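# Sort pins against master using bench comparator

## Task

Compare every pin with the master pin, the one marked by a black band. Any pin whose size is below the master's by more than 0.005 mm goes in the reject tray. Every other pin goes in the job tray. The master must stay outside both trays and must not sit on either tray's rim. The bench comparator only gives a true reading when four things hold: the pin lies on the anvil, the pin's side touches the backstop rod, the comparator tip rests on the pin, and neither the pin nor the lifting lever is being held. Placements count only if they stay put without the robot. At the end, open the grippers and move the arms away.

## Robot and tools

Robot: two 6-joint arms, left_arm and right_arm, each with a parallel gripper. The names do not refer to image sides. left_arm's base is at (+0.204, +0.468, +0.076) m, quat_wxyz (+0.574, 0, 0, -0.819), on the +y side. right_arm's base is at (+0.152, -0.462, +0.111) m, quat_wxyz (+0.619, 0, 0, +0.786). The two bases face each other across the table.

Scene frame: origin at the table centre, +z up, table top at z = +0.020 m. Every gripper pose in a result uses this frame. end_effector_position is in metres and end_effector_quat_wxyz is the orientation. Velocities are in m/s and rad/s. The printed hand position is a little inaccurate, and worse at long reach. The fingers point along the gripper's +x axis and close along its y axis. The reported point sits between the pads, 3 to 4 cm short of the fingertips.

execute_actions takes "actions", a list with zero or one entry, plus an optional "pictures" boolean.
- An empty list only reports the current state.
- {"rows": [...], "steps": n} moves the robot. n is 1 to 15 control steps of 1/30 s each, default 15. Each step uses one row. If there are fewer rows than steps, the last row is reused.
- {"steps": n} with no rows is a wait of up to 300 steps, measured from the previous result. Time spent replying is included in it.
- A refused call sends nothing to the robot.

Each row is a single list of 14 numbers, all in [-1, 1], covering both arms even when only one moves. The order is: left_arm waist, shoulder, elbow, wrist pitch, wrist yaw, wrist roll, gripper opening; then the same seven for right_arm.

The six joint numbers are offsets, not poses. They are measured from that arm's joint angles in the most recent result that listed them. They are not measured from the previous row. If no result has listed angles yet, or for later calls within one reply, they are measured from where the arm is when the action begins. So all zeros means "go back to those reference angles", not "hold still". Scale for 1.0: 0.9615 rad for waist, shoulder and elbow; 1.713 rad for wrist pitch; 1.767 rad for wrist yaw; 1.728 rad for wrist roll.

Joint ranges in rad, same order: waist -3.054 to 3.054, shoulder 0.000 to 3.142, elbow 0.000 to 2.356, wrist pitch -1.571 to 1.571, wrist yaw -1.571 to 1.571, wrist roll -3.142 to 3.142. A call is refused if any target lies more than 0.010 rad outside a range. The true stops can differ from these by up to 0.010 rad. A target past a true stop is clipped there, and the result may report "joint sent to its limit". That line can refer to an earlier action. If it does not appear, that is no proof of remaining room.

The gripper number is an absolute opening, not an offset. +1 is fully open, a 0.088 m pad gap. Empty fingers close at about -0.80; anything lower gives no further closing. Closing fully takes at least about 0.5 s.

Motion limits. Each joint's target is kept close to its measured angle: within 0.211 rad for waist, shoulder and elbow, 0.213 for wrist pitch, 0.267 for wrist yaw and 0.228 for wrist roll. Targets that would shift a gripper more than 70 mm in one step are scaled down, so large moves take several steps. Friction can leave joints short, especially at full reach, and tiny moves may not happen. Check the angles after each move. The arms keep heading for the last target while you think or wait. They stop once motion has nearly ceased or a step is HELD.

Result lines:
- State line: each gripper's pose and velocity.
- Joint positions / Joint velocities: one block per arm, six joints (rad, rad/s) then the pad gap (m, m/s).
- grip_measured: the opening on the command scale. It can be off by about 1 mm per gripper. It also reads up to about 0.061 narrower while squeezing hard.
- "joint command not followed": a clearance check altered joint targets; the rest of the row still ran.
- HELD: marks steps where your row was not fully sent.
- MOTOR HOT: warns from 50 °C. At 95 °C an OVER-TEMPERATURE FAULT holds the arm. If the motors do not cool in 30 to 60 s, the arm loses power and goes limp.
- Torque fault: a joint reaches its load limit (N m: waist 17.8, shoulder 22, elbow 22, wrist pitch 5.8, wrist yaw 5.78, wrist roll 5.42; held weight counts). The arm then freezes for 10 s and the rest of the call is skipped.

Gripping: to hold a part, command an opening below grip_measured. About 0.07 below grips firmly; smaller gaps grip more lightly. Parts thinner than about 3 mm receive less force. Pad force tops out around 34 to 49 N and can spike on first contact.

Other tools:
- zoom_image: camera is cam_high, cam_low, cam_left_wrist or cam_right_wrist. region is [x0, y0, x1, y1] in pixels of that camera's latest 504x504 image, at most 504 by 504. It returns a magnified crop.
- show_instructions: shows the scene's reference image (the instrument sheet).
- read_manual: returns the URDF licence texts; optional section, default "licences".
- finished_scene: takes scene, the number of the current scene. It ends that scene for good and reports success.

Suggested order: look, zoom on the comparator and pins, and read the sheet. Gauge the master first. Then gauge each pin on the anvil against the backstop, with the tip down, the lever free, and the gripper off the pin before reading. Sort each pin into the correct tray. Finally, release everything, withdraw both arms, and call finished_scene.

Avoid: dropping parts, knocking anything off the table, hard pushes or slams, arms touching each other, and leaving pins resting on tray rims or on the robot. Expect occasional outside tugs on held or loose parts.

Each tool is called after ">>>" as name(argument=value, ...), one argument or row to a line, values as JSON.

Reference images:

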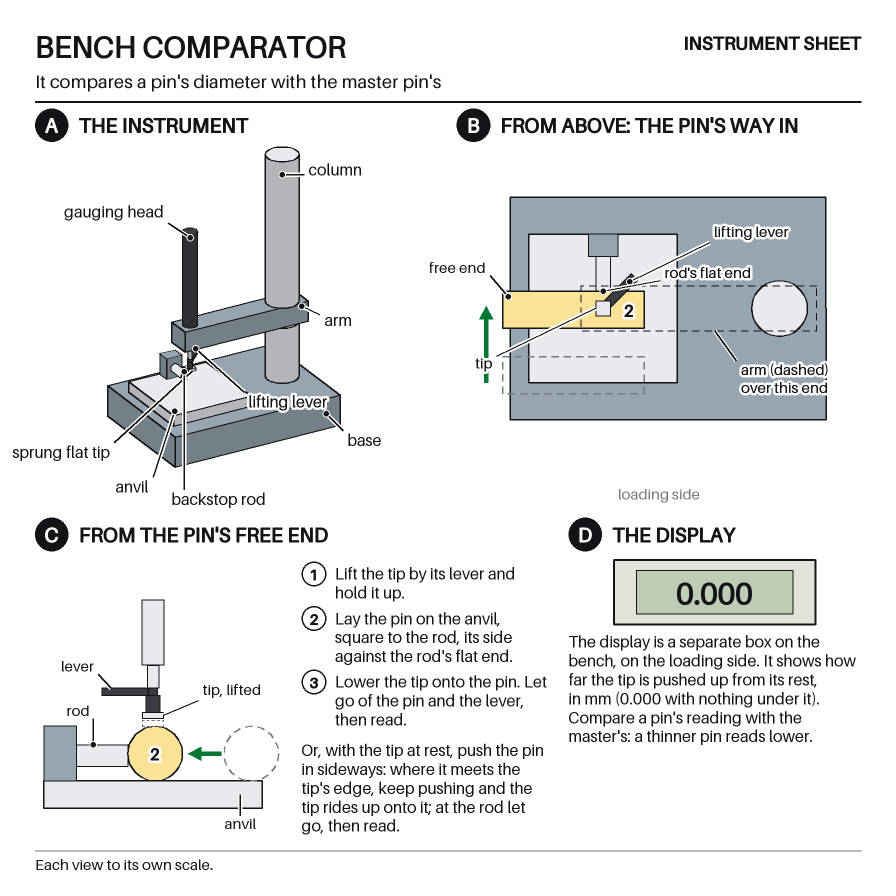

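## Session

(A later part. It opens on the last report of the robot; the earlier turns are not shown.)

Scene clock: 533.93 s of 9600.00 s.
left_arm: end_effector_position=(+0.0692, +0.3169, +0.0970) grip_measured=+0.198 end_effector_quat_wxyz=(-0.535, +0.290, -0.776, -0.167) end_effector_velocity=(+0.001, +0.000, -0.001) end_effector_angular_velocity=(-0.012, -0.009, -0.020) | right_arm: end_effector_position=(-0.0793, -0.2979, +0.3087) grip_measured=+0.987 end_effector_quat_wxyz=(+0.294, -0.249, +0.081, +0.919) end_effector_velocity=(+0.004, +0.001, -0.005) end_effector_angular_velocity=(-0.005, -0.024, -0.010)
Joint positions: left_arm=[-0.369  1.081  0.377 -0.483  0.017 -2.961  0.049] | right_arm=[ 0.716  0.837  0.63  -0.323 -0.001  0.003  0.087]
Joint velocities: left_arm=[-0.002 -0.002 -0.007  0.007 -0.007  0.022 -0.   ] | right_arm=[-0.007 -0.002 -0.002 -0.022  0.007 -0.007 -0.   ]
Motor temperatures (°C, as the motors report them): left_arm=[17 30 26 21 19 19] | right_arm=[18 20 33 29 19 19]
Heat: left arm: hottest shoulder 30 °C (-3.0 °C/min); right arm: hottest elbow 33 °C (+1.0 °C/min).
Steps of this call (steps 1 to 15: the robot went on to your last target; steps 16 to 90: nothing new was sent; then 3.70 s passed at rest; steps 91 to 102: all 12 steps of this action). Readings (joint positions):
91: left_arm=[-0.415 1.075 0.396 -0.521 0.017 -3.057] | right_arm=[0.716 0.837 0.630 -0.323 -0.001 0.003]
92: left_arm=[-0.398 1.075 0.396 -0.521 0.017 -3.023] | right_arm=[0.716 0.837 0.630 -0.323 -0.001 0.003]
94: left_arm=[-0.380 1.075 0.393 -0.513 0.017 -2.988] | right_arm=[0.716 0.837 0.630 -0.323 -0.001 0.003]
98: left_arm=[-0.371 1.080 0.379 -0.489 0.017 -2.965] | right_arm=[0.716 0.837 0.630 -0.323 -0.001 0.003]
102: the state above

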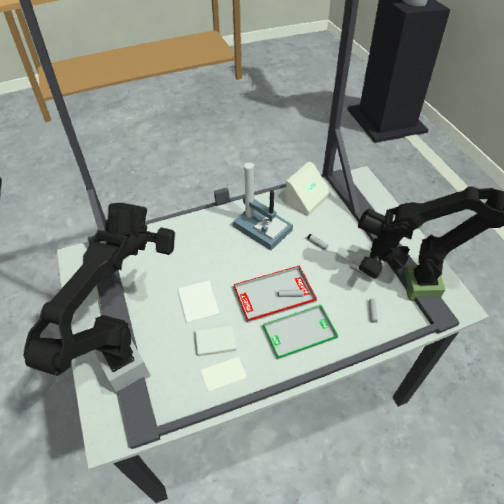

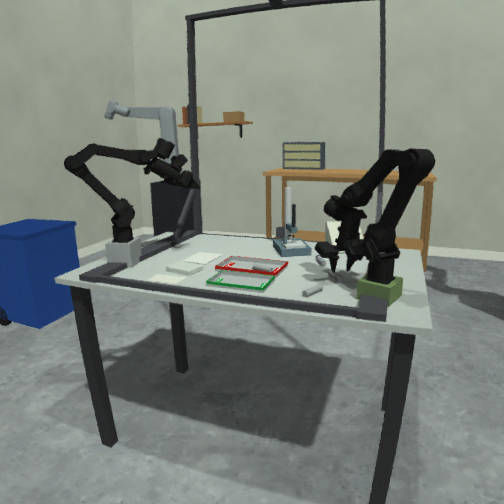

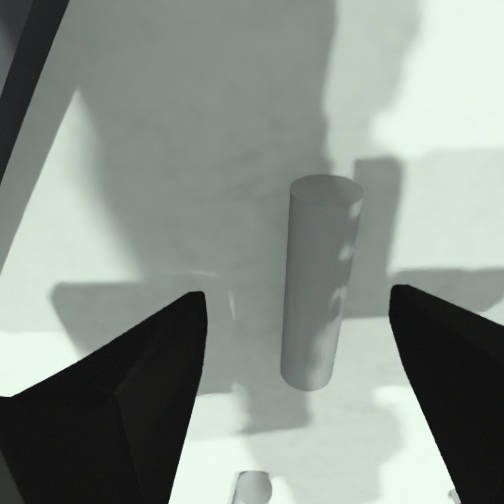

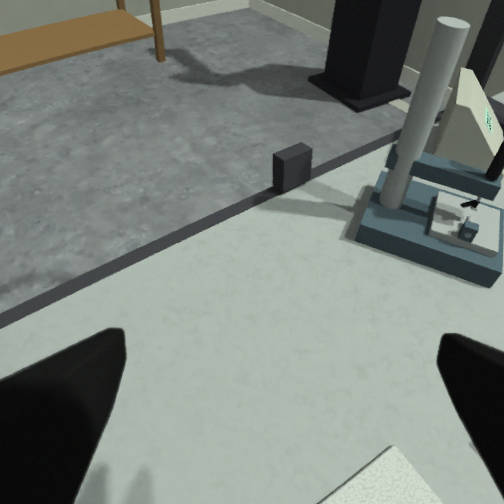

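>>> execute_actions(
  actions=[
    {"rows":[[0.015,0,0,0,0,0.03,0.2,0,0,0,0,0,0,1],[0.015,0.03,-0.03,0.03,0,0.03,0.2,0,0,0,0,0,0,1],[0.015,0.058,-0.058,0.055,0,0.03,0.2,0,0,0,0,0,0,1]],"steps":12},
  ],
)

Scene clock: 540.87 s of 9600.00 s.
left_arm: end_effector_position=(+0.0722, +0.3171, +0.0804) grip_measured=+0.198 end_effector_quat_wxyz=(-0.544, +0.280, -0.776, -0.153) end_effector_velocity=(+0.001, +0.002, +0.000) end_effector_angular_velocity=(+0.012, +0.009, +0.020) | right_arm: end_effector_position=(-0.0793, -0.2979, +0.3087) grip_measured=+0.987 end_effector_quat_wxyz=(+0.294, -0.249, +0.081, +0.919) end_effector_velocity=(-0.003, -0.000, +0.004) end_effector_angular_velocity=(+0.015, +0.016, +0.012)
Joint positions: left_arm=[-0.359  1.132  0.328 -0.393  0.017 -2.914  0.049] | right_arm=[ 0.716  0.837  0.63  -0.323 -0.001  0.003  0.087]
Joint velocities: left_arm=[ 0.002 -0.007 -0.002 -0.007  0.007 -0.022 -0.   ] | right_arm=[ 0.002 -0.002 -0.002  0.022 -0.007 -0.007 -0.   ]
Motor temperatures (°C, as the motors report them): left_arm=[17 29 26 21 19 19] | right_arm=[18 20 33 29 19 19]
Heat: left arm: hottest shoulder 29 °C (-6.1 °C/min); right arm: hottest elbow 33 °C (+1.0 °C/min).
Steps of this call (steps 1 to 15: the robot went on to your last target; steps 16 to 90: nothing new was sent; then 3.53 s passed at rest; steps 91 to 102: all 12 steps of this action). Readings (joint positions):
91: left_arm=[-0.368 1.081 0.376 -0.482 0.017 -2.949] | right_arm=[0.716 0.837 0.630 -0.323 -0.001 0.003]
92: left_arm=[-0.364 1.085 0.373 -0.473 0.017 -2.936] | right_arm=[0.716 0.837 0.630 -0.323 -0.001 0.003]
94: left_arm=[-0.361 1.108 0.355 -0.422 0.017 -2.924] | right_arm=[0.716 0.837 0.630 -0.323 -0.001 0.003]
98: left_arm=[-0.359 1.131 0.329 -0.402 0.017 -2.916] | right_arm=[0.716 0.837 0.630 -0.323 -0.001 0.003]
102: the state above

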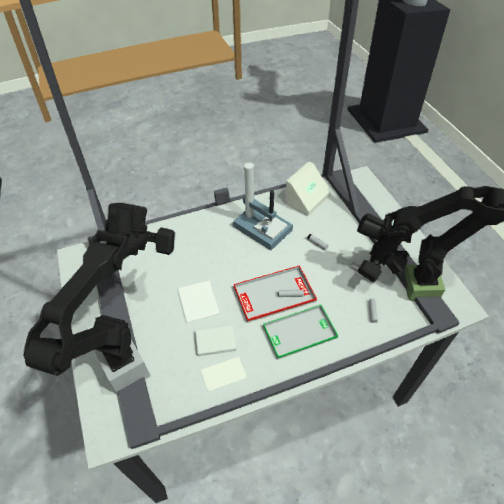

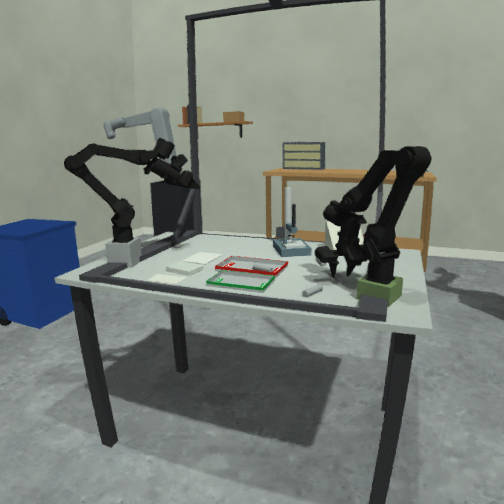

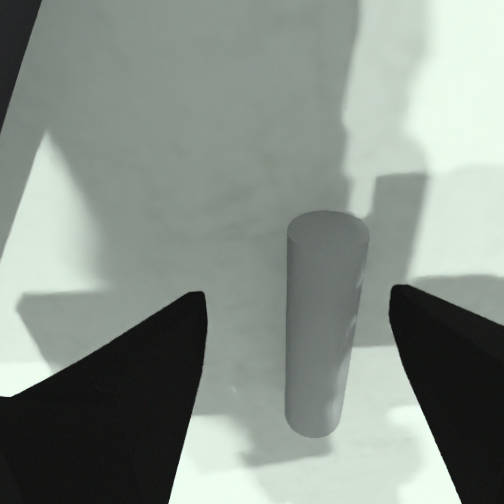

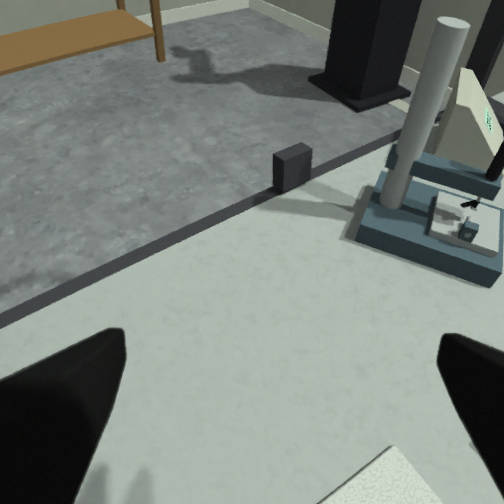

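>>> execute_actions(
  actions=[
    {"rows":[[0.01,0.015,-0.015,0.012,0,0,0.2,0,0,0,0,0,0,1],[0.01,0.015,-0.015,0.012,0,0,0.2,0,0,0,0,0,0,1],[0.01,0.015,-0.015,0.012,0,0,0.2,0,0,0,0,0,0,1],[0.01,0.015,-0.015,0.012,0,0,-0.75,0,0,0,0,0,0,1]],"steps":15},
  ],
)

>>> execute_actions(
  actions=[
    {"steps":12},
  ],
)

Scene clock: 545.70 s of 9600.00 s.
left_arm: end_effector_position=(+0.0729, +0.3156, +0.0783) grip_measured=-0.488 end_effector_quat_wxyz=(-0.543, +0.283, -0.775, -0.154) end_effector_velocity=(+0.000, +0.003, -0.002) end_effector_angular_velocity=(+0.012, -0.005, -0.012) | right_arm: end_effector_position=(-0.0793, -0.2979, +0.3087) grip_measured=+0.987 end_effector_quat_wxyz=(+0.294, -0.249, +0.081, +0.919) end_effector_velocity=(+0.000, -0.001, +0.000) end_effector_angular_velocity=(+0.001, -0.004, +0.008)
Joint positions: left_arm=[-0.352  1.142  0.322 -0.374  0.017 -2.914  0.015] | right_arm=[ 0.716  0.837  0.63  -0.323 -0.001  0.003  0.087]
Joint velocities: left_arm=[-0.002  0.002 -0.002 -0.007  0.007  0.007 -0.   ] | right_arm=[-0.002 -0.002  0.002 -0.007 -0.007 -0.007 -0.   ]
Motor temperatures (°C, as the motors report them): left_arm=[17 28 26 21 19 19] | right_arm=[18 20 33 29 19 19]
Heat: left arm: hottest shoulder 28 °C (-7.0 °C/min); right arm: hottest elbow 33 °C (+1.0 °C/min).
Steps of this call (steps 1 to 15: the robot went on to your last target; steps 16 to 90: nothing new was sent; then 1.33 s passed at rest; steps 91 to 105: all 15 steps of this action). Readings (joint positions):
91: left_arm=[-0.358 1.134 0.327 -0.388 0.017 -2.914] | right_arm=[0.716 0.837 0.630 -0.323 -0.001 0.003]
92: left_arm=[-0.356 1.136 0.326 -0.383 0.017 -2.914] | right_arm=[0.716 0.837 0.630 -0.323 -0.001 0.003]
94: left_arm=[-0.354 1.140 0.324 -0.379 0.017 -2.914] | right_arm=[0.716 0.837 0.630 -0.323 -0.001 0.003]
98: left_arm=[-0.352 1.142 0.322 -0.376 0.016 -2.914] | right_arm=[0.716 0.837 0.630 -0.323 -0.001 0.003]
105: the state above

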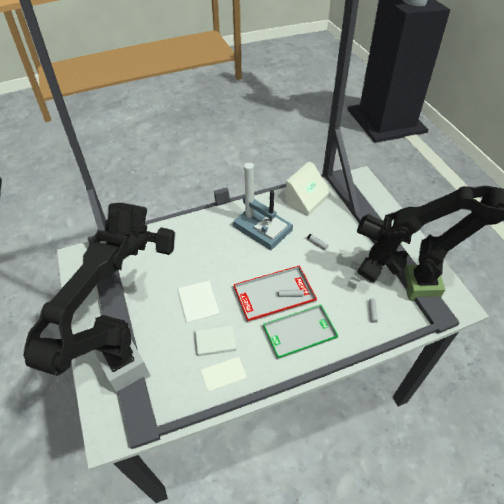

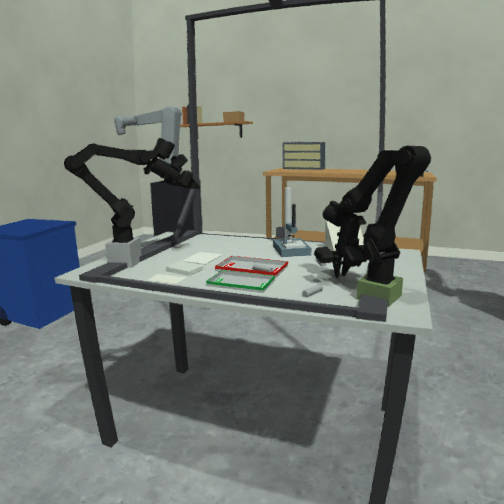

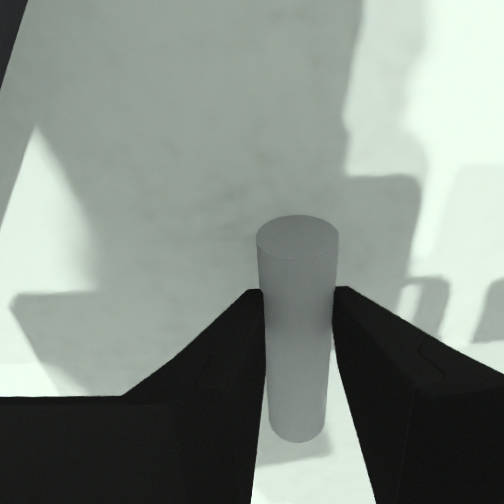

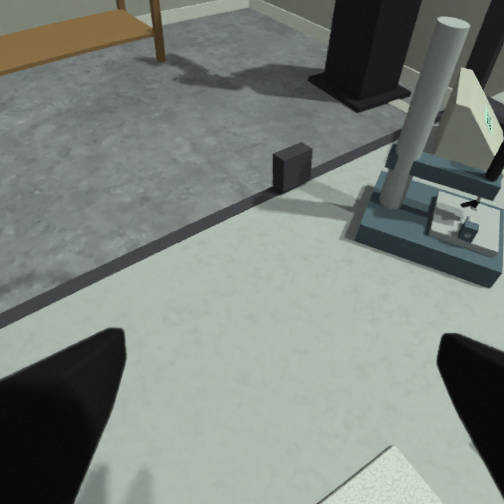

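Scene clock: 546.10 s of 9600.00 s.
left_arm: end_effector_position=(+0.0729, +0.3156, +0.0783) grip_measured=-0.488 end_effector_quat_wxyz=(-0.543, +0.283, -0.775, -0.154) end_effector_velocity=(+0.001, +0.002, -0.001) end_effector_angular_velocity=(-0.001, -0.012, -0.011) | right_arm: end_effector_position=(-0.0793, -0.2979, +0.3087) grip_measured=+0.987 end_effector_quat_wxyz=(+0.294, -0.249, +0.081, +0.919) end_effector_velocity=(+0.001, -0.001, -0.001) end_effector_angular_velocity=(+0.001, -0.004, +0.008)
Joint positions: left_arm=[-0.352  1.142  0.322 -0.374  0.017 -2.914  0.015] | right_arm=[ 0.716  0.837  0.63  -0.323 -0.001  0.003  0.087]
Joint velocities: left_arm=[-0.007 -0.002 -0.002 -0.007 -0.007  0.007 -0.   ] | right_arm=[-0.002 -0.007 -0.002 -0.007 -0.007 -0.007 -0.   ]
Motor temperatures (°C, as the motors report them): left_arm=[17 28 26 21 19 19] | right_arm=[18 20 33 29 19 19]
Heat: left arm: hottest shoulder 28 °C (-8.1 °C/min); right arm: hottest elbow 33 °C (+1.0 °C/min).
Steps of this call (steps 1 to 12: the robot went on to your last target). Readings (joint positions):
1: left_arm=[-0.352 1.142 0.322 -0.374 0.017 -2.914] | right_arm=[0.716 0.837 0.630 -0.323 -0.001 0.003]
2: left_arm=[-0.352 1.142 0.322 -0.374 0.017 -2.914] | right_arm=[0.716 0.837 0.630 -0.323 -0.001 0.003]
4: left_arm=[-0.352 1.142 0.322 -0.374 0.017 -2.914] | right_arm=[0.716 0.837 0.630 -0.323 -0.001 0.003]
8: left_arm=[-0.352 1.142 0.322 -0.374 0.017 -2.914] | right_arm=[0.716 0.837 0.630 -0.323 -0.001 0.003]
12: the state above

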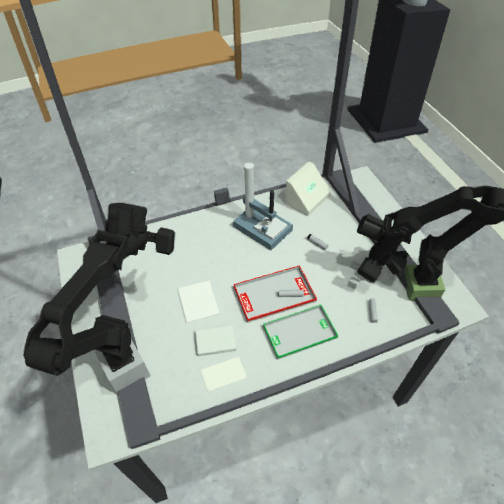

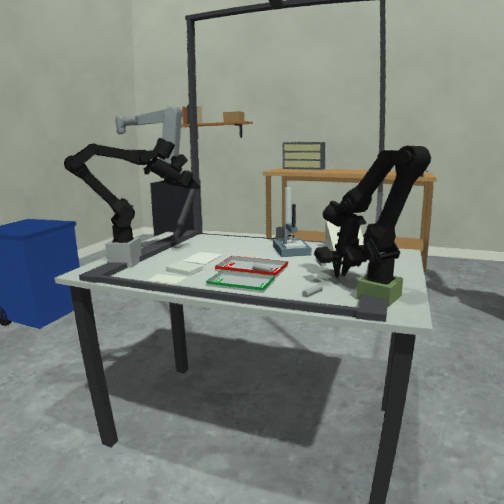

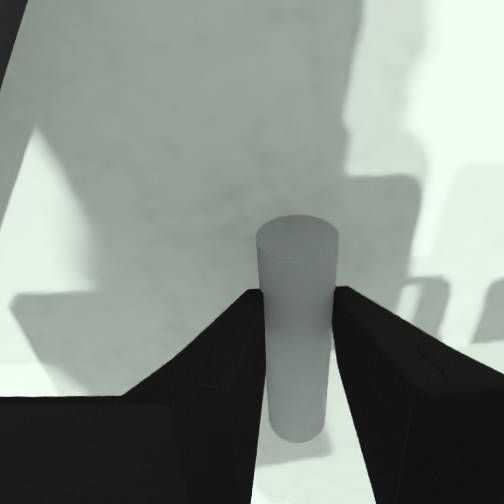

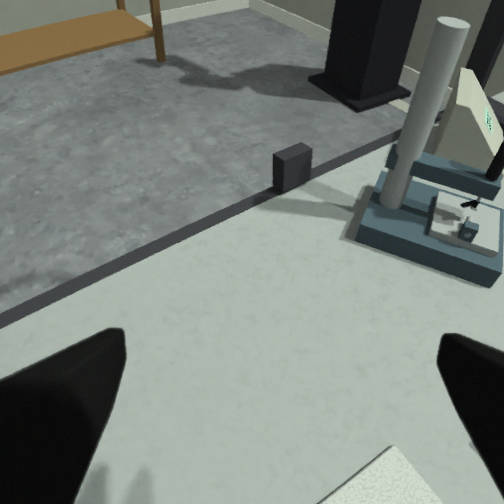

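>>> execute_actions(
  actions=[
    {"rows":[[0,0,0,0,0,0,-0.2,0,0,0,0,0,0,1],[0,0,0,0,0,0,-0.2,0,0,0,0,0,0,1],[0,0,0,0,0,0,-0.2,0,0,0,0,0,0,1],[0,0,0,0,0,0,-0.2,0,0,0,0,0,0,1],[0,0,0,0,0,0,-0.2,0,0,0,0,0,0,1],[0,0.03,-0.03,0.025,0,0,-0.2,0,0,0,0,0,0,1]],"steps":15},
  ],
  pictures=false,
)

>>> execute_actions(
  actions=[
    {"rows":[[0,0,0,0,0,0,-0.75,0,0,0,0,0,0,1]],"steps":15},
  ],
)

Scene clock: 550.43 s of 9600.00 s.
left_arm: end_effector_position=(+0.0740, +0.3170, +0.0711) grip_measured=-0.204 end_effector_quat_wxyz=(-0.545, +0.282, -0.774, -0.156) end_effector_velocity=(+0.002, +0.001, -0.001) end_effector_angular_velocity=(+0.003, -0.008, +0.007) | right_arm: end_effector_position=(-0.0793, -0.2979, +0.3087) grip_measured=+0.987 end_effector_quat_wxyz=(+0.294, -0.249, +0.081, +0.919) end_effector_velocity=(+0.001, -0.000, -0.002) end_effector_angular_velocity=(+0.004, -0.012, -0.000)
Joint positions: left_arm=[-0.352  1.166  0.302 -0.335  0.017 -2.914  0.029] | right_arm=[ 0.716  0.837  0.63  -0.323 -0.001  0.003  0.087]
Joint velocities: left_arm=[-0.002 -0.002 -0.002 -0.007 -0.007 -0.007  0.001] | right_arm=[ 0.002 -0.002 -0.002 -0.007  0.007 -0.007  0.   ]
Motor temperatures (°C, as the motors report them): left_arm=[17 28 26 21 19 19] | right_arm=[18 20 33 29 19 19]
Heat: left arm: hottest shoulder 28 °C (-8.0 °C/min); right arm: hottest elbow 33 °C (+1.0 °C/min).
Steps of this call (steps 1 to 15: the robot went on to your last target; steps 16 to 90: nothing new was sent; then 0.83 s passed at rest; steps 91 to 105: all 15 steps of this action). Readings (joint positions):
91: left_arm=[-0.352 1.142 0.322 -0.374 0.017 -2.914] | right_arm=[0.716 0.837 0.630 -0.323 -0.001 0.003]
92: left_arm=[-0.352 1.142 0.322 -0.374 0.017 -2.914] | right_arm=[0.716 0.837 0.630 -0.323 -0.001 0.003]
94: left_arm=[-0.352 1.142 0.322 -0.374 0.017 -2.914] | right_arm=[0.716 0.837 0.630 -0.323 -0.001 0.003]
98: left_arm=[-0.352 1.157 0.312 -0.348 0.017 -2.914] | right_arm=[0.716 0.837 0.630 -0.323 -0.001 0.003]
105: the state above

Scene clock: 550.93 s of 9600.00 s.
left_arm: end_effector_position=(+0.0742, +0.3170, +0.0711) grip_measured=-0.458 end_effector_quat_wxyz=(-0.546, +0.282, -0.774, -0.156) end_effector_velocity=(+0.002, +0.000, +0.000) end_effector_angular_velocity=(-0.004, -0.009, -0.002) | right_arm: end_effector_position=(-0.0793, -0.2979, +0.3087) grip_measured=+0.987 end_effector_quat_wxyz=(+0.294, -0.249, +0.081, +0.919) end_effector_velocity=(-0.000, -0.003, -0.002) end_effector_angular_velocity=(-0.008, -0.003, +0.020)
Joint positions: left_arm=[-0.352  1.165  0.302 -0.336  0.016 -2.914  0.017] | right_arm=[ 0.716  0.837  0.63  -0.323 -0.001  0.003  0.087]
Joint velocities: left_arm=[ 0.002 -0.007 -0.002 -0.007 -0.007  0.007 -0.   ] | right_arm=[-0.002 -0.002 -0.002 -0.007 -0.022 -0.007  0.   ]
Motor temperatures (°C, as the motors report them): left_arm=[17 28 26 21 19 19] | right_arm=[18 20 33 29 19 19]
Heat: left arm: hottest shoulder 28 °C (-8.2 °C/min); right arm: hottest elbow 33 °C (+1.0 °C/min).
Steps of this call (steps 1 to 15: all 15 steps of this action). Readings (joint positions):
1: left_arm=[-0.352 1.166 0.302 -0.335 0.017 -2.914] | right_arm=[0.716 0.837 0.630 -0.323 -0.001 0.003]
2: left_arm=[-0.352 1.166 0.302 -0.335 0.017 -2.914] | right_arm=[0.716 0.837 0.630 -0.323 -0.001 0.003]
4: left_arm=[-0.352 1.165 0.302 -0.336 0.016 -2.914] | right_arm=[0.716 0.837 0.630 -0.323 -0.001 0.003]
8: left_arm=[-0.352 1.165 0.302 -0.336 0.016 -2.914] | right_arm=[0.716 0.837 0.630 -0.323 -0.001 0.003]
15: the state above

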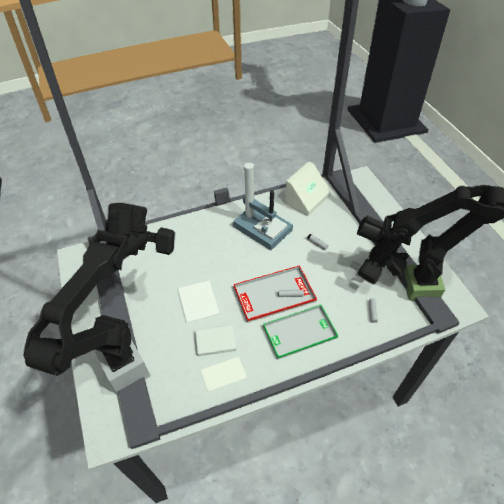

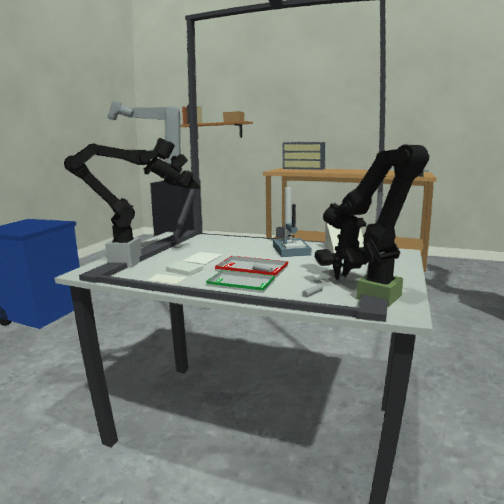

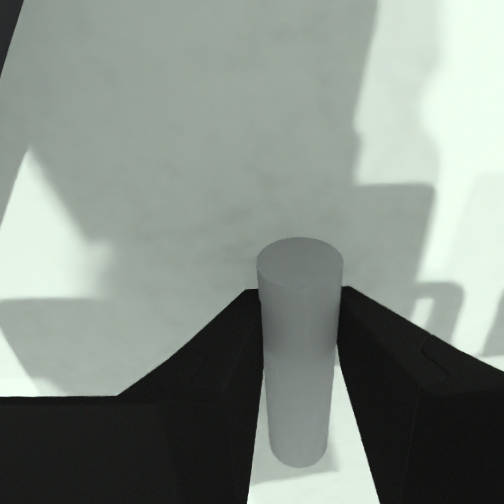

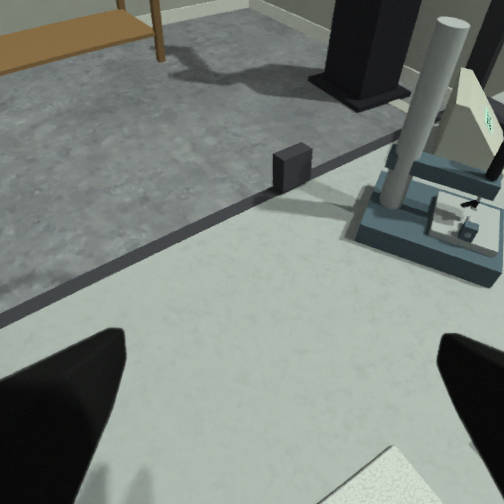

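>>> execute_actions(
  actions=[
    {"rows":[[0,-0.04,0.05,-0.05,0,0,-0.75,0,0,0,0,0,0,1],[0,-0.04,0.1,-0.09,0,0,-0.75,0,0,0,0,0,0,1],[0,0,0.2,-0.12,0,0,-0.75,0,0,0,0,0,0,1],[-0.05,0.083,0.374,-0.163,0,0,-0.75,0,0,0,0,0,0,1],[-0.1,0.083,0.374,-0.163,0,0,-0.75,0,0,0,0,0,0,1],[-0.159,0.25,0.53,-0.15,0,-0.015,-0.75,0,0,0,0,0,0,1],[-0.159,0.4,0.67,-0.14,0,-0.015,-0.75,0,0,0,0,0,0,1],[-0.159,0.55,0.81,-0.13,0,-0.015,-0.75,0,0,0,0,0,0,1],[-0.159,0.668,0.911,-0.119,0,-0.015,-0.75,0,0,0,0,0,0,1]],"steps":15},
  ],
  pictures=false,
)

>>> execute_actions(
  actions=[
    {"steps":15},
  ],
)

Scene clock: 561.27 s of 9600.00 s.
left_arm: end_effector_position=(-0.0761, +0.2234, +0.1221) grip_measured=-0.458 end_effector_quat_wxyz=(-0.565, +0.226, -0.783, -0.128) end_effector_velocity=(-0.291, -0.255, +0.106) end_effector_angular_velocity=(-0.435, +0.486, +0.002) | right_arm: end_effector_position=(-0.0793, -0.2979, +0.3087) grip_measured=+0.987 end_effector_quat_wxyz=(+0.294, -0.249, +0.081, +0.919) end_effector_velocity=(+0.001, -0.001, -0.002) end_effector_angular_velocity=(-0.012, -0.000, +0.000)
Joint positions: left_arm=[-0.5    1.772  1.079 -0.538  0.014 -2.935  0.017] | right_arm=[ 0.716  0.837  0.63  -0.323 -0.001  0.003  0.087]
Joint velocities: left_arm=[-0.007  0.789  1.228  0.212 -0.007 -0.007 -0.   ] | right_arm=[-0.002 -0.002 -0.002 -0.007 -0.007  0.007  0.   ]
Motor temperatures (°C, as the motors report them): left_arm=[17 27 26 21 19 19] | right_arm=[18 20 33 29 19 19]
Heat: left arm: hottest shoulder 27 °C (-7.1 °C/min); right arm: hottest elbow 33 °C (+1.0 °C/min).
Steps of this call (steps 1 to 15: the robot went on to your last target; steps 16 to 90: nothing new was sent; then 6.83 s passed at rest; steps 91 to 105: all 15 steps of this action). Readings (joint positions):
91: left_arm=[-0.352 1.160 0.308 -0.351 0.016 -2.914] | right_arm=[0.716 0.837 0.630 -0.323 -0.001 0.003]
92: left_arm=[-0.352 1.154 0.324 -0.398 0.016 -2.914] | right_arm=[0.716 0.837 0.630 -0.323 -0.001 0.003]
94: left_arm=[-0.360 1.175 0.402 -0.514 0.014 -2.914] | right_arm=[0.716 0.837 0.630 -0.323 -0.001 0.003]
98: left_arm=[-0.468 1.374 0.652 -0.565 0.014 -2.926] | right_arm=[0.716 0.837 0.630 -0.323 -0.001 0.003]
105: the state above

Scene clock: 561.77 s of 9600.00 s.
left_arm: end_effector_position=(-0.0947, +0.2074, +0.1364) grip_measured=-0.458 end_effector_quat_wxyz=(-0.546, +0.233, -0.796, -0.119) end_effector_velocity=(+0.003, -0.000, -0.000) end_effector_angular_velocity=(+0.002, -0.008, +0.012) | right_arm: end_effector_position=(-0.0793, -0.2979, +0.3087) grip_measured=+0.987 end_effector_quat_wxyz=(+0.294, -0.249, +0.081, +0.919) end_effector_velocity=(+0.001, -0.000, -0.002) end_effector_angular_velocity=(+0.014, -0.019, +0.007)
Joint positions: left_arm=[-0.501  1.805  1.166 -0.541  0.014 -2.935  0.017] | right_arm=[ 0.716  0.837  0.63  -0.323 -0.001  0.003  0.087]
Joint velocities: left_arm=[ 0.002 -0.002 -0.002 -0.007 -0.007 -0.007  0.   ] | right_arm=[ 0.002 -0.002 -0.002 -0.007  0.007 -0.022 -0.   ]
Motor temperatures (°C, as the motors report them): left_arm=[17 27 26 21 19 19] | right_arm=[18 20 33 29 19 19]
Heat: left arm: hottest shoulder 27 °C (-7.0 °C/min); right arm: hottest elbow 33 °C (+1.0 °C/min).
Steps of this call (steps 1 to 15: the robot went on to your last target). Readings (joint positions):
1: left_arm=[-0.501 1.789 1.112 -0.535 0.014 -2.935] | right_arm=[0.716 0.837 0.630 -0.323 -0.001 0.003]
2: left_arm=[-0.501 1.796 1.134 -0.535 0.014 -2.935] | right_arm=[0.716 0.837 0.630 -0.323 -0.001 0.003]
4: left_arm=[-0.501 1.796 1.157 -0.535 0.014 -2.935] | right_arm=[0.716 0.837 0.630 -0.323 -0.001 0.003]
8: left_arm=[-0.501 1.799 1.166 -0.540 0.014 -2.935] | right_arm=[0.716 0.837 0.630 -0.323 -0.001 0.003]
15: the state above

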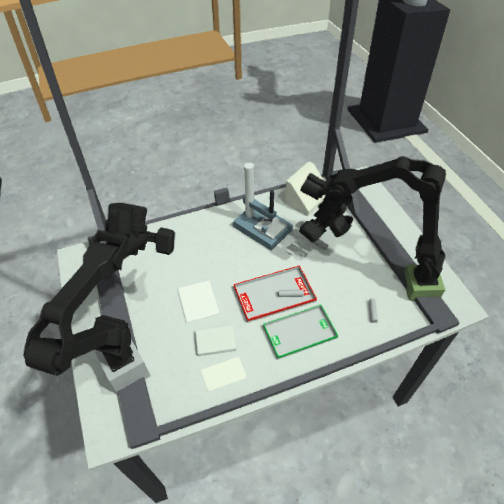

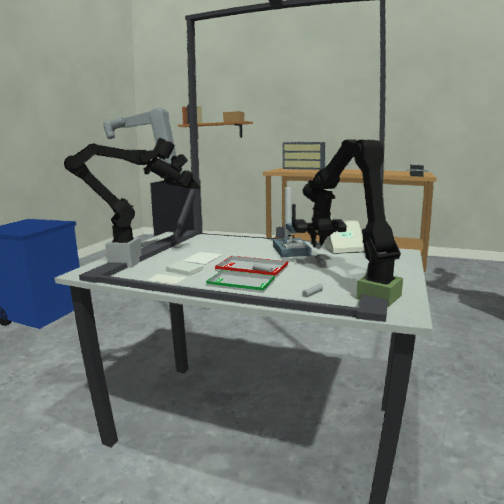

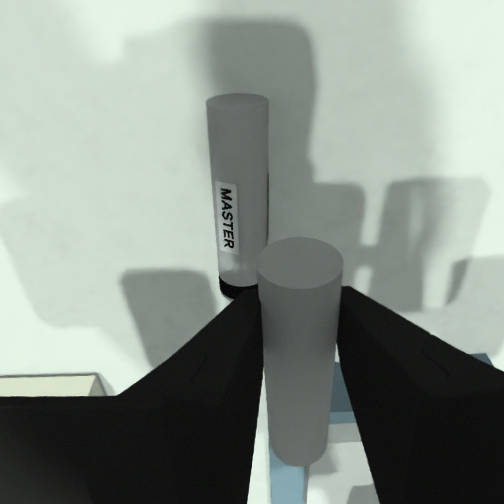

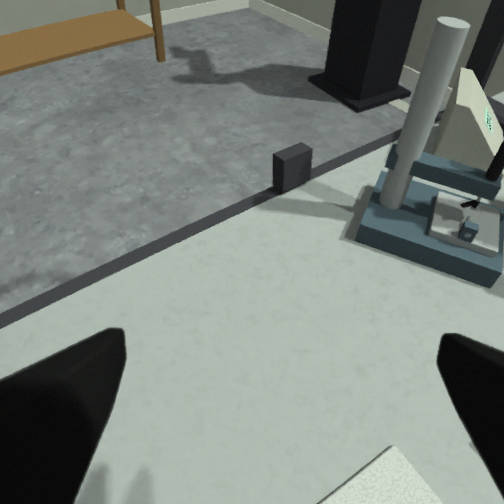

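>>> execute_actions(
  actions=[
    {"rows":[[-0.02,0.05,0.12,-0.04,0,0.01,-0.75,0,0,0,0,0,0,1],[-0.02,0.14,0.25,-0.064,0,0.01,-0.75,0,0,0,0,0,0,1],[-0.02,0.14,0.25,-0.064,0,0.01,-0.75,0,0,0,0,0,0,1],[-0.02,0.22,0.39,-0.08,0,0.01,-0.75,0,0,0,0,0,0,1],[-0.02,0.3,0.52,-0.1,0,0.01,-0.75,0,0,0,0,0,0,1],[-0.02,0.36,0.6,-0.113,0,0.01,-0.75,0,0,0,0,0,0,1],[-0.02,0.411,0.655,-0.113,0,0.01,-0.75,0,0,0,0,0,0,1]],"steps":15},
  ],
  pictures=false,
)

>>> execute_actions(
  actions=[
    {"steps":10},
  ],
)

Scene clock: 573.00 s of 9600.00 s.
left_arm: end_effector_position=(-0.1858, +0.1388, +0.1459) grip_measured=-0.458 end_effector_quat_wxyz=(-0.540, +0.226, -0.804, -0.106) end_effector_velocity=(-0.051, -0.040, +0.089) end_effector_angular_velocity=(-0.172, +0.196, +0.002) | right_arm: end_effector_position=(-0.0793, -0.2979, +0.3087) grip_measured=+0.987 end_effector_quat_wxyz=(+0.294, -0.249, +0.081, +0.919) end_effector_velocity=(-0.000, -0.003, -0.002) end_effector_angular_velocity=(-0.008, -0.003, +0.020)
Joint positions: left_arm=[-0.518  2.2    1.773 -0.731  0.014 -2.923  0.017] | right_arm=[ 0.716  0.837  0.63  -0.323 -0.001  0.003  0.087]
Joint velocities: left_arm=[-0.007  0.002  0.271 -0.007 -0.007 -0.007 -0.   ] | right_arm=[-0.002 -0.002 -0.002 -0.007 -0.022 -0.007 -0.   ]
Motor temperatures (°C, as the motors report them): left_arm=[17 28 27 21 19 19] | right_arm=[18 20 33 30 19 19]
Heat: left arm: hottest shoulder 28 °C (-5.1 °C/min); right arm: hottest elbow 33 °C (+1.0 °C/min).
Steps of this call (steps 1 to 15: the robot went on to your last target; steps 16 to 90: nothing new was sent; then 7.73 s passed at rest; steps 91 to 105: all 15 steps of this action). Readings (joint positions):
91: left_arm=[-0.502 1.814 1.184 -0.564 0.014 -2.935] | right_arm=[0.716 0.837 0.630 -0.323 -0.001 0.003]
92: left_arm=[-0.506 1.841 1.228 -0.609 0.014 -2.933] | right_arm=[0.716 0.837 0.630 -0.323 -0.001 0.003]
94: left_arm=[-0.513 1.913 1.335 -0.630 0.014 -2.927] | right_arm=[0.716 0.837 0.630 -0.323 -0.001 0.003]
98: left_arm=[-0.518 2.110 1.602 -0.705 0.014 -2.923] | right_arm=[0.716 0.837 0.630 -0.323 -0.001 0.003]
105: the state above

Scene clock: 573.33 s of 9600.00 s.
left_arm: end_effector_position=(-0.1873, +0.1375, +0.1493) grip_measured=-0.458 end_effector_quat_wxyz=(-0.537, +0.227, -0.806, -0.104) end_effector_velocity=(-0.001, -0.000, +0.001) end_effector_angular_velocity=(-0.012, -0.001, -0.006) | right_arm: end_effector_position=(-0.0793, -0.2979, +0.3087) grip_measured=+0.987 end_effector_quat_wxyz=(+0.294, -0.249, +0.081, +0.919) end_effector_velocity=(-0.001, -0.000, +0.001) end_effector_angular_velocity=(+0.006, +0.004, +0.008)
Joint positions: left_arm=[-0.518  2.2    1.785 -0.735  0.014 -2.923  0.017] | right_arm=[ 0.716  0.837  0.63  -0.323 -0.001  0.003  0.087]
Joint velocities: left_arm=[-0.002 -0.002 -0.002  0.007 -0.007  0.007  0.   ] | right_arm=[-0.002 -0.002 -0.002  0.007 -0.007 -0.007  0.   ]
Motor temperatures (°C, as the motors report them): left_arm=[17 28 27 21 19 19] | right_arm=[18 20 33 30 19 19]
Heat: left arm: hottest shoulder 28 °C (-5.1 °C/min); right arm: hottest elbow 33 °C (+1.0 °C/min).
Steps of this call (steps 1 to 10: the robot went on to your last target). Readings (joint positions):
1: left_arm=[-0.518 2.200 1.780 -0.731 0.014 -2.923] | right_arm=[0.716 0.837 0.630 -0.323 -0.001 0.003]
2: left_arm=[-0.518 2.200 1.784 -0.731 0.014 -2.923] | right_arm=[0.716 0.837 0.630 -0.323 -0.001 0.003]
4: left_arm=[-0.518 2.200 1.785 -0.733 0.014 -2.923] | right_arm=[0.716 0.837 0.630 -0.323 -0.001 0.003]
8: left_arm=[-0.518 2.200 1.785 -0.735 0.014 -2.923] | right_arm=[0.716 0.837 0.630 -0.323 -0.001 0.003]
10: the state above

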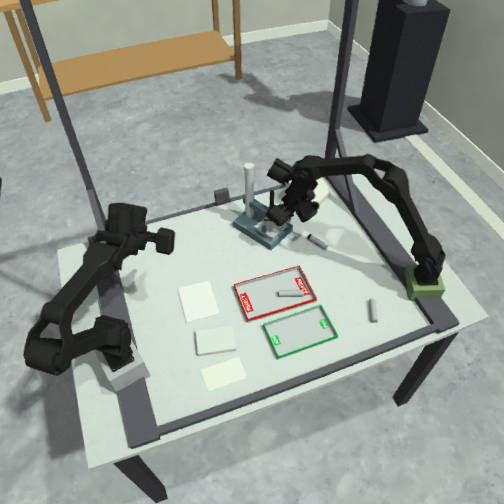

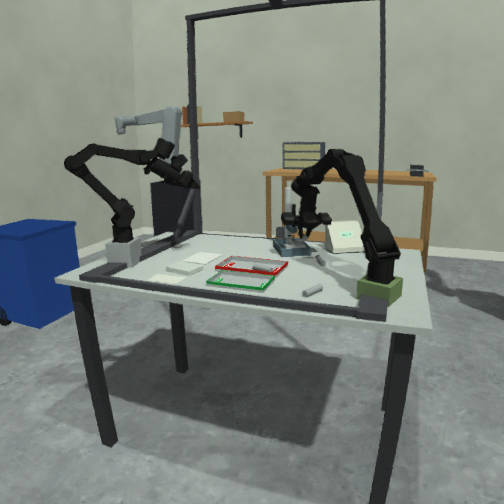

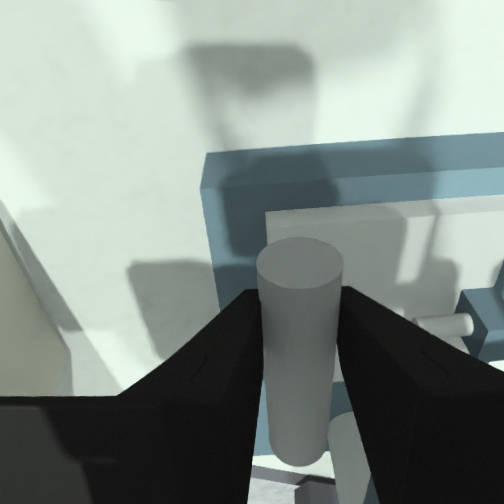

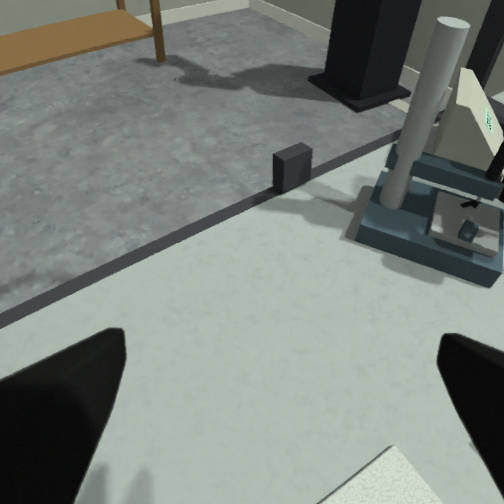

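>>> execute_actions(
  actions=[
    {"rows":[[0,0.03,0.015,0,0,0,-0.75,0,0,0,0,0,0,1],[0,0.05,0.027,-0.004,0,0,-0.75,0,0,0,0,0,0,1],[0,0.068,0.027,-0.004,0,0,-0.75,0,0,0,0,0,0,1]],"steps":15},
  ],
)

Scene clock: 578.20 s of 9600.00 s.
left_arm: end_effector_position=(-0.1878, +0.1371, +0.1271) grip_measured=-0.457 end_effector_quat_wxyz=(-0.554, +0.221, -0.795, -0.112) end_effector_velocity=(+0.001, +0.004, -0.002) end_effector_angular_velocity=(+0.001, -0.015, -0.011) | right_arm: end_effector_position=(-0.0793, -0.2979, +0.3087) grip_measured=+0.987 end_effector_quat_wxyz=(+0.294, -0.249, +0.081, +0.919) end_effector_velocity=(+0.001, -0.004, -0.005) end_effector_angular_velocity=(-0.006, -0.022, +0.028)
Joint positions: left_arm=[-0.518  2.256  1.802 -0.742  0.014 -2.923  0.017] | right_arm=[ 0.716  0.837  0.63  -0.323 -0.001  0.003  0.087]
Joint velocities: left_arm=[-0.007 -0.002 -0.007 -0.007 -0.007  0.007 -0.   ] | right_arm=[-0.002 -0.002 -0.002 -0.022 -0.022 -0.022 -0.   ]
Motor temperatures (°C, as the motors report them): left_arm=[17 30 27 21 19 19] | right_arm=[18 20 33 30 19 19]
Heat: left arm: hottest shoulder 30 °C (-3.0 °C/min); right arm: hottest elbow 33 °C (+1.0 °C/min).
Steps of this call (steps 1 to 30: the robot went on to your last target; steps 31 to 90: nothing new was sent; then 1.37 s passed at rest; steps 91 to 105: all 15 steps of this action). Readings (joint positions):
91: left_arm=[-0.518 2.204 1.785 -0.735 0.014 -2.923] | right_arm=[0.716 0.837 0.630 -0.323 -0.001 0.003]
92: left_arm=[-0.518 2.210 1.789 -0.736 0.014 -2.923] | right_arm=[0.716 0.837 0.630 -0.323 -0.001 0.003]
94: left_arm=[-0.518 2.230 1.798 -0.737 0.014 -2.923] | right_arm=[0.716 0.837 0.630 -0.323 -0.001 0.003]
98: left_arm=[-0.518 2.254 1.801 -0.741 0.014 -2.923] | right_arm=[0.716 0.837 0.630 -0.323 -0.001 0.003]
105: the state above

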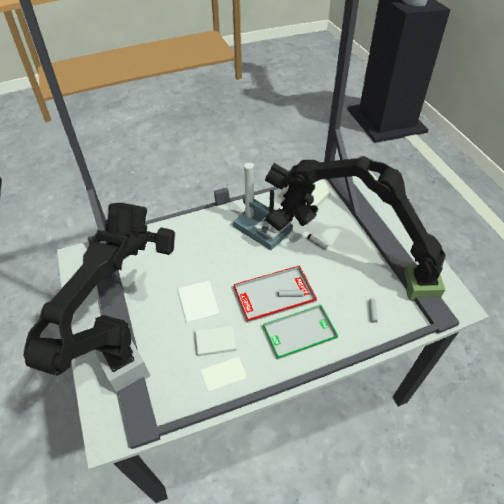

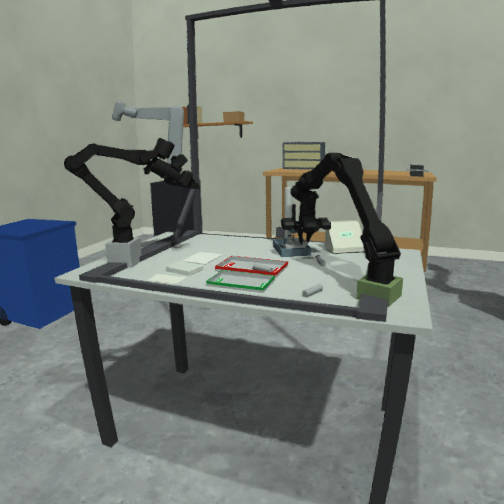

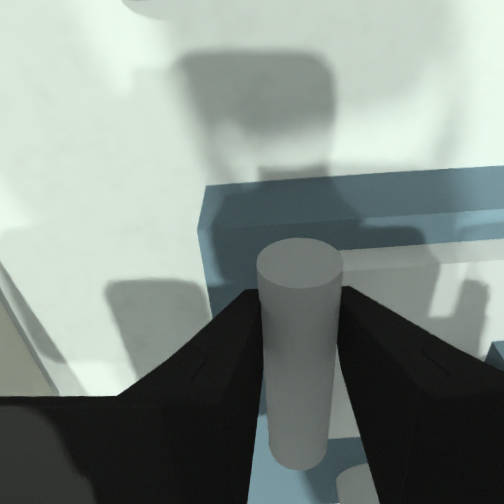

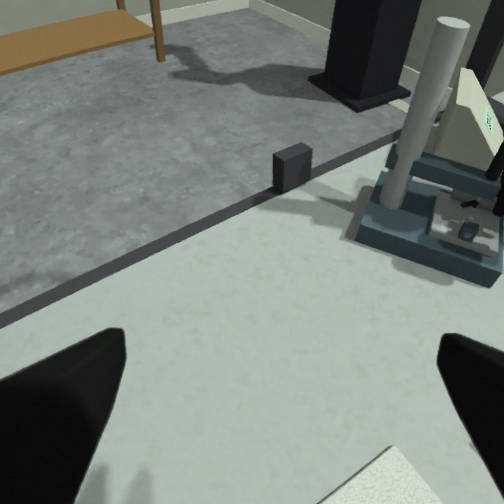

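Sweep in.

>>> execute_actions(
  actions=[
    {"rows":[[0.015,0,0,0,0,0.005,-0.75,0,0,0,0,0,0,1],[0.03,0,0,0,0,0.01,-0.75,0,0,0,0,0,0,1],[0.04,0,0,0,0,0.014,-0.75,0,0,0,0,0,0,1],[0.05,0,0,0,0,0.018,-0.75,0,0,0,0,0,0,1],[0.055,0,0,0,0,0.02,-0.75,0,0,0,0,0,0,1],[0.06,0,0,0,0,0.022,-0.75,0,0,0,0,0,0,1],[0.065,0,0,0,0,0.024,-0.75,0,0,0,0,0,0,1],[0.07,0,0,0,0,0.025,-0.75,0,0,0,0,0,0,1],[0.075,0,0,0,0,0.025,-0.75,0,0,0,0,0,0,1],[0.08,0,0,0,0,0.025,-0.75,0,0,0,0,0,0,1]],"steps":15},
  ],
)

Scene clock: 582.77 s of 9600.00 s.
left_arm: end_effector_position=(-0.1636, +0.1105, +0.1269) grip_measured=-0.457 end_effector_quat_wxyz=(-0.554, +0.236, -0.790, -0.117) end_effector_velocity=(-0.001, -0.001, +0.001) end_effector_angular_velocity=(-0.008, +0.002, +0.007) | right_arm: end_effector_position=(-0.0793, -0.2979, +0.3087) grip_measured=+0.987 end_effector_quat_wxyz=(+0.294, -0.249, +0.081, +0.919) end_effector_velocity=(-0.000, -0.003, -0.001) end_effector_angular_velocity=(-0.016, +0.008, +0.013)
Joint positions: left_arm=[-0.447  2.256  1.802 -0.742  0.019 -2.882  0.017] | right_arm=[ 0.716  0.837  0.63  -0.323 -0.001  0.003  0.087]
Joint velocities: left_arm=[-0.002 -0.002 -0.002  0.007 -0.007 -0.007  0.   ] | right_arm=[-0.002 -0.007 -0.002 -0.007 -0.022  0.007  0.   ]
Motor temperatures (°C, as the motors report them): left_arm=[17 30 28 21 19 19] | right_arm=[18 20 33 30 19 19]
Heat: left arm: hottest shoulder 30 °C (-2.0 °C/min); right arm: hottest elbow 33 °C (+0.0 °C/min).
Steps of this call (steps 1 to 15: the robot went on to your last target; steps 16 to 90: nothing new was sent; then 1.07 s passed at rest; steps 91 to 105: all 15 steps of this action). Readings (joint positions):
91: left_arm=[-0.518 2.256 1.802 -0.742 0.014 -2.923] | right_arm=[0.716 0.837 0.630 -0.323 -0.001 0.003]
92: left_arm=[-0.516 2.256 1.802 -0.742 0.014 -2.920] | right_arm=[0.716 0.837 0.630 -0.323 -0.001 0.003]
94: left_arm=[-0.505 2.256 1.802 -0.742 0.014 -2.909] | right_arm=[0.716 0.837 0.630 -0.323 -0.001 0.003]
98: left_arm=[-0.468 2.256 1.802 -0.742 0.014 -2.891] | right_arm=[0.716 0.837 0.630 -0.323 -0.001 0.003]
105: the state above

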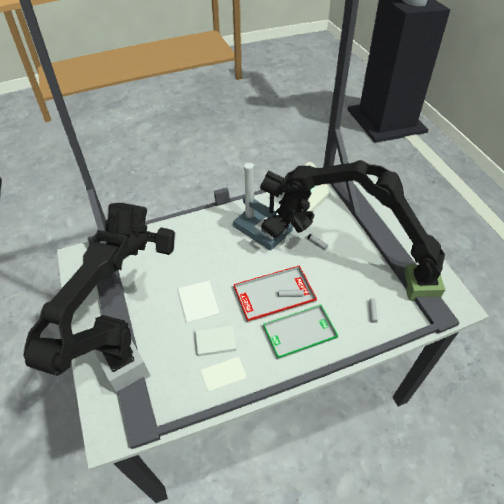

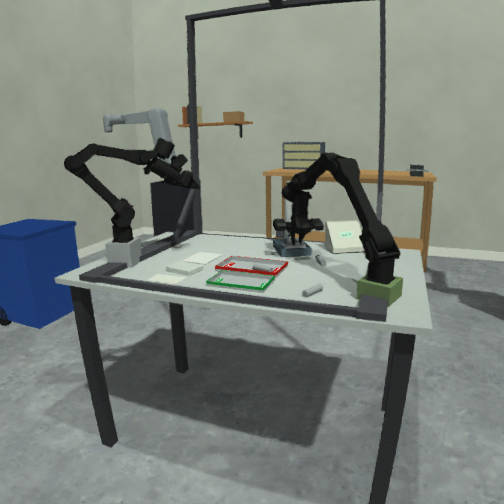

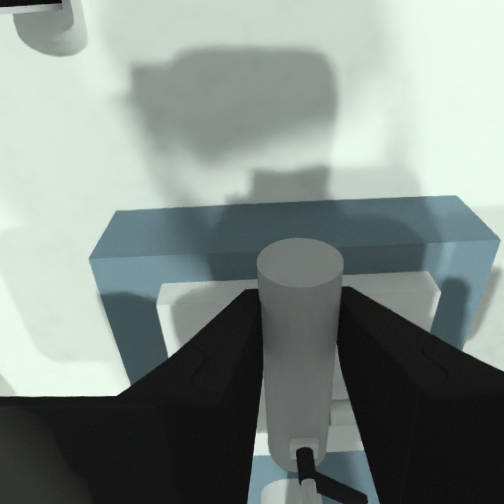

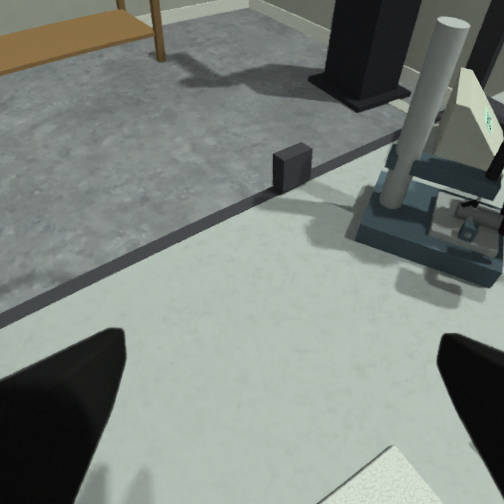

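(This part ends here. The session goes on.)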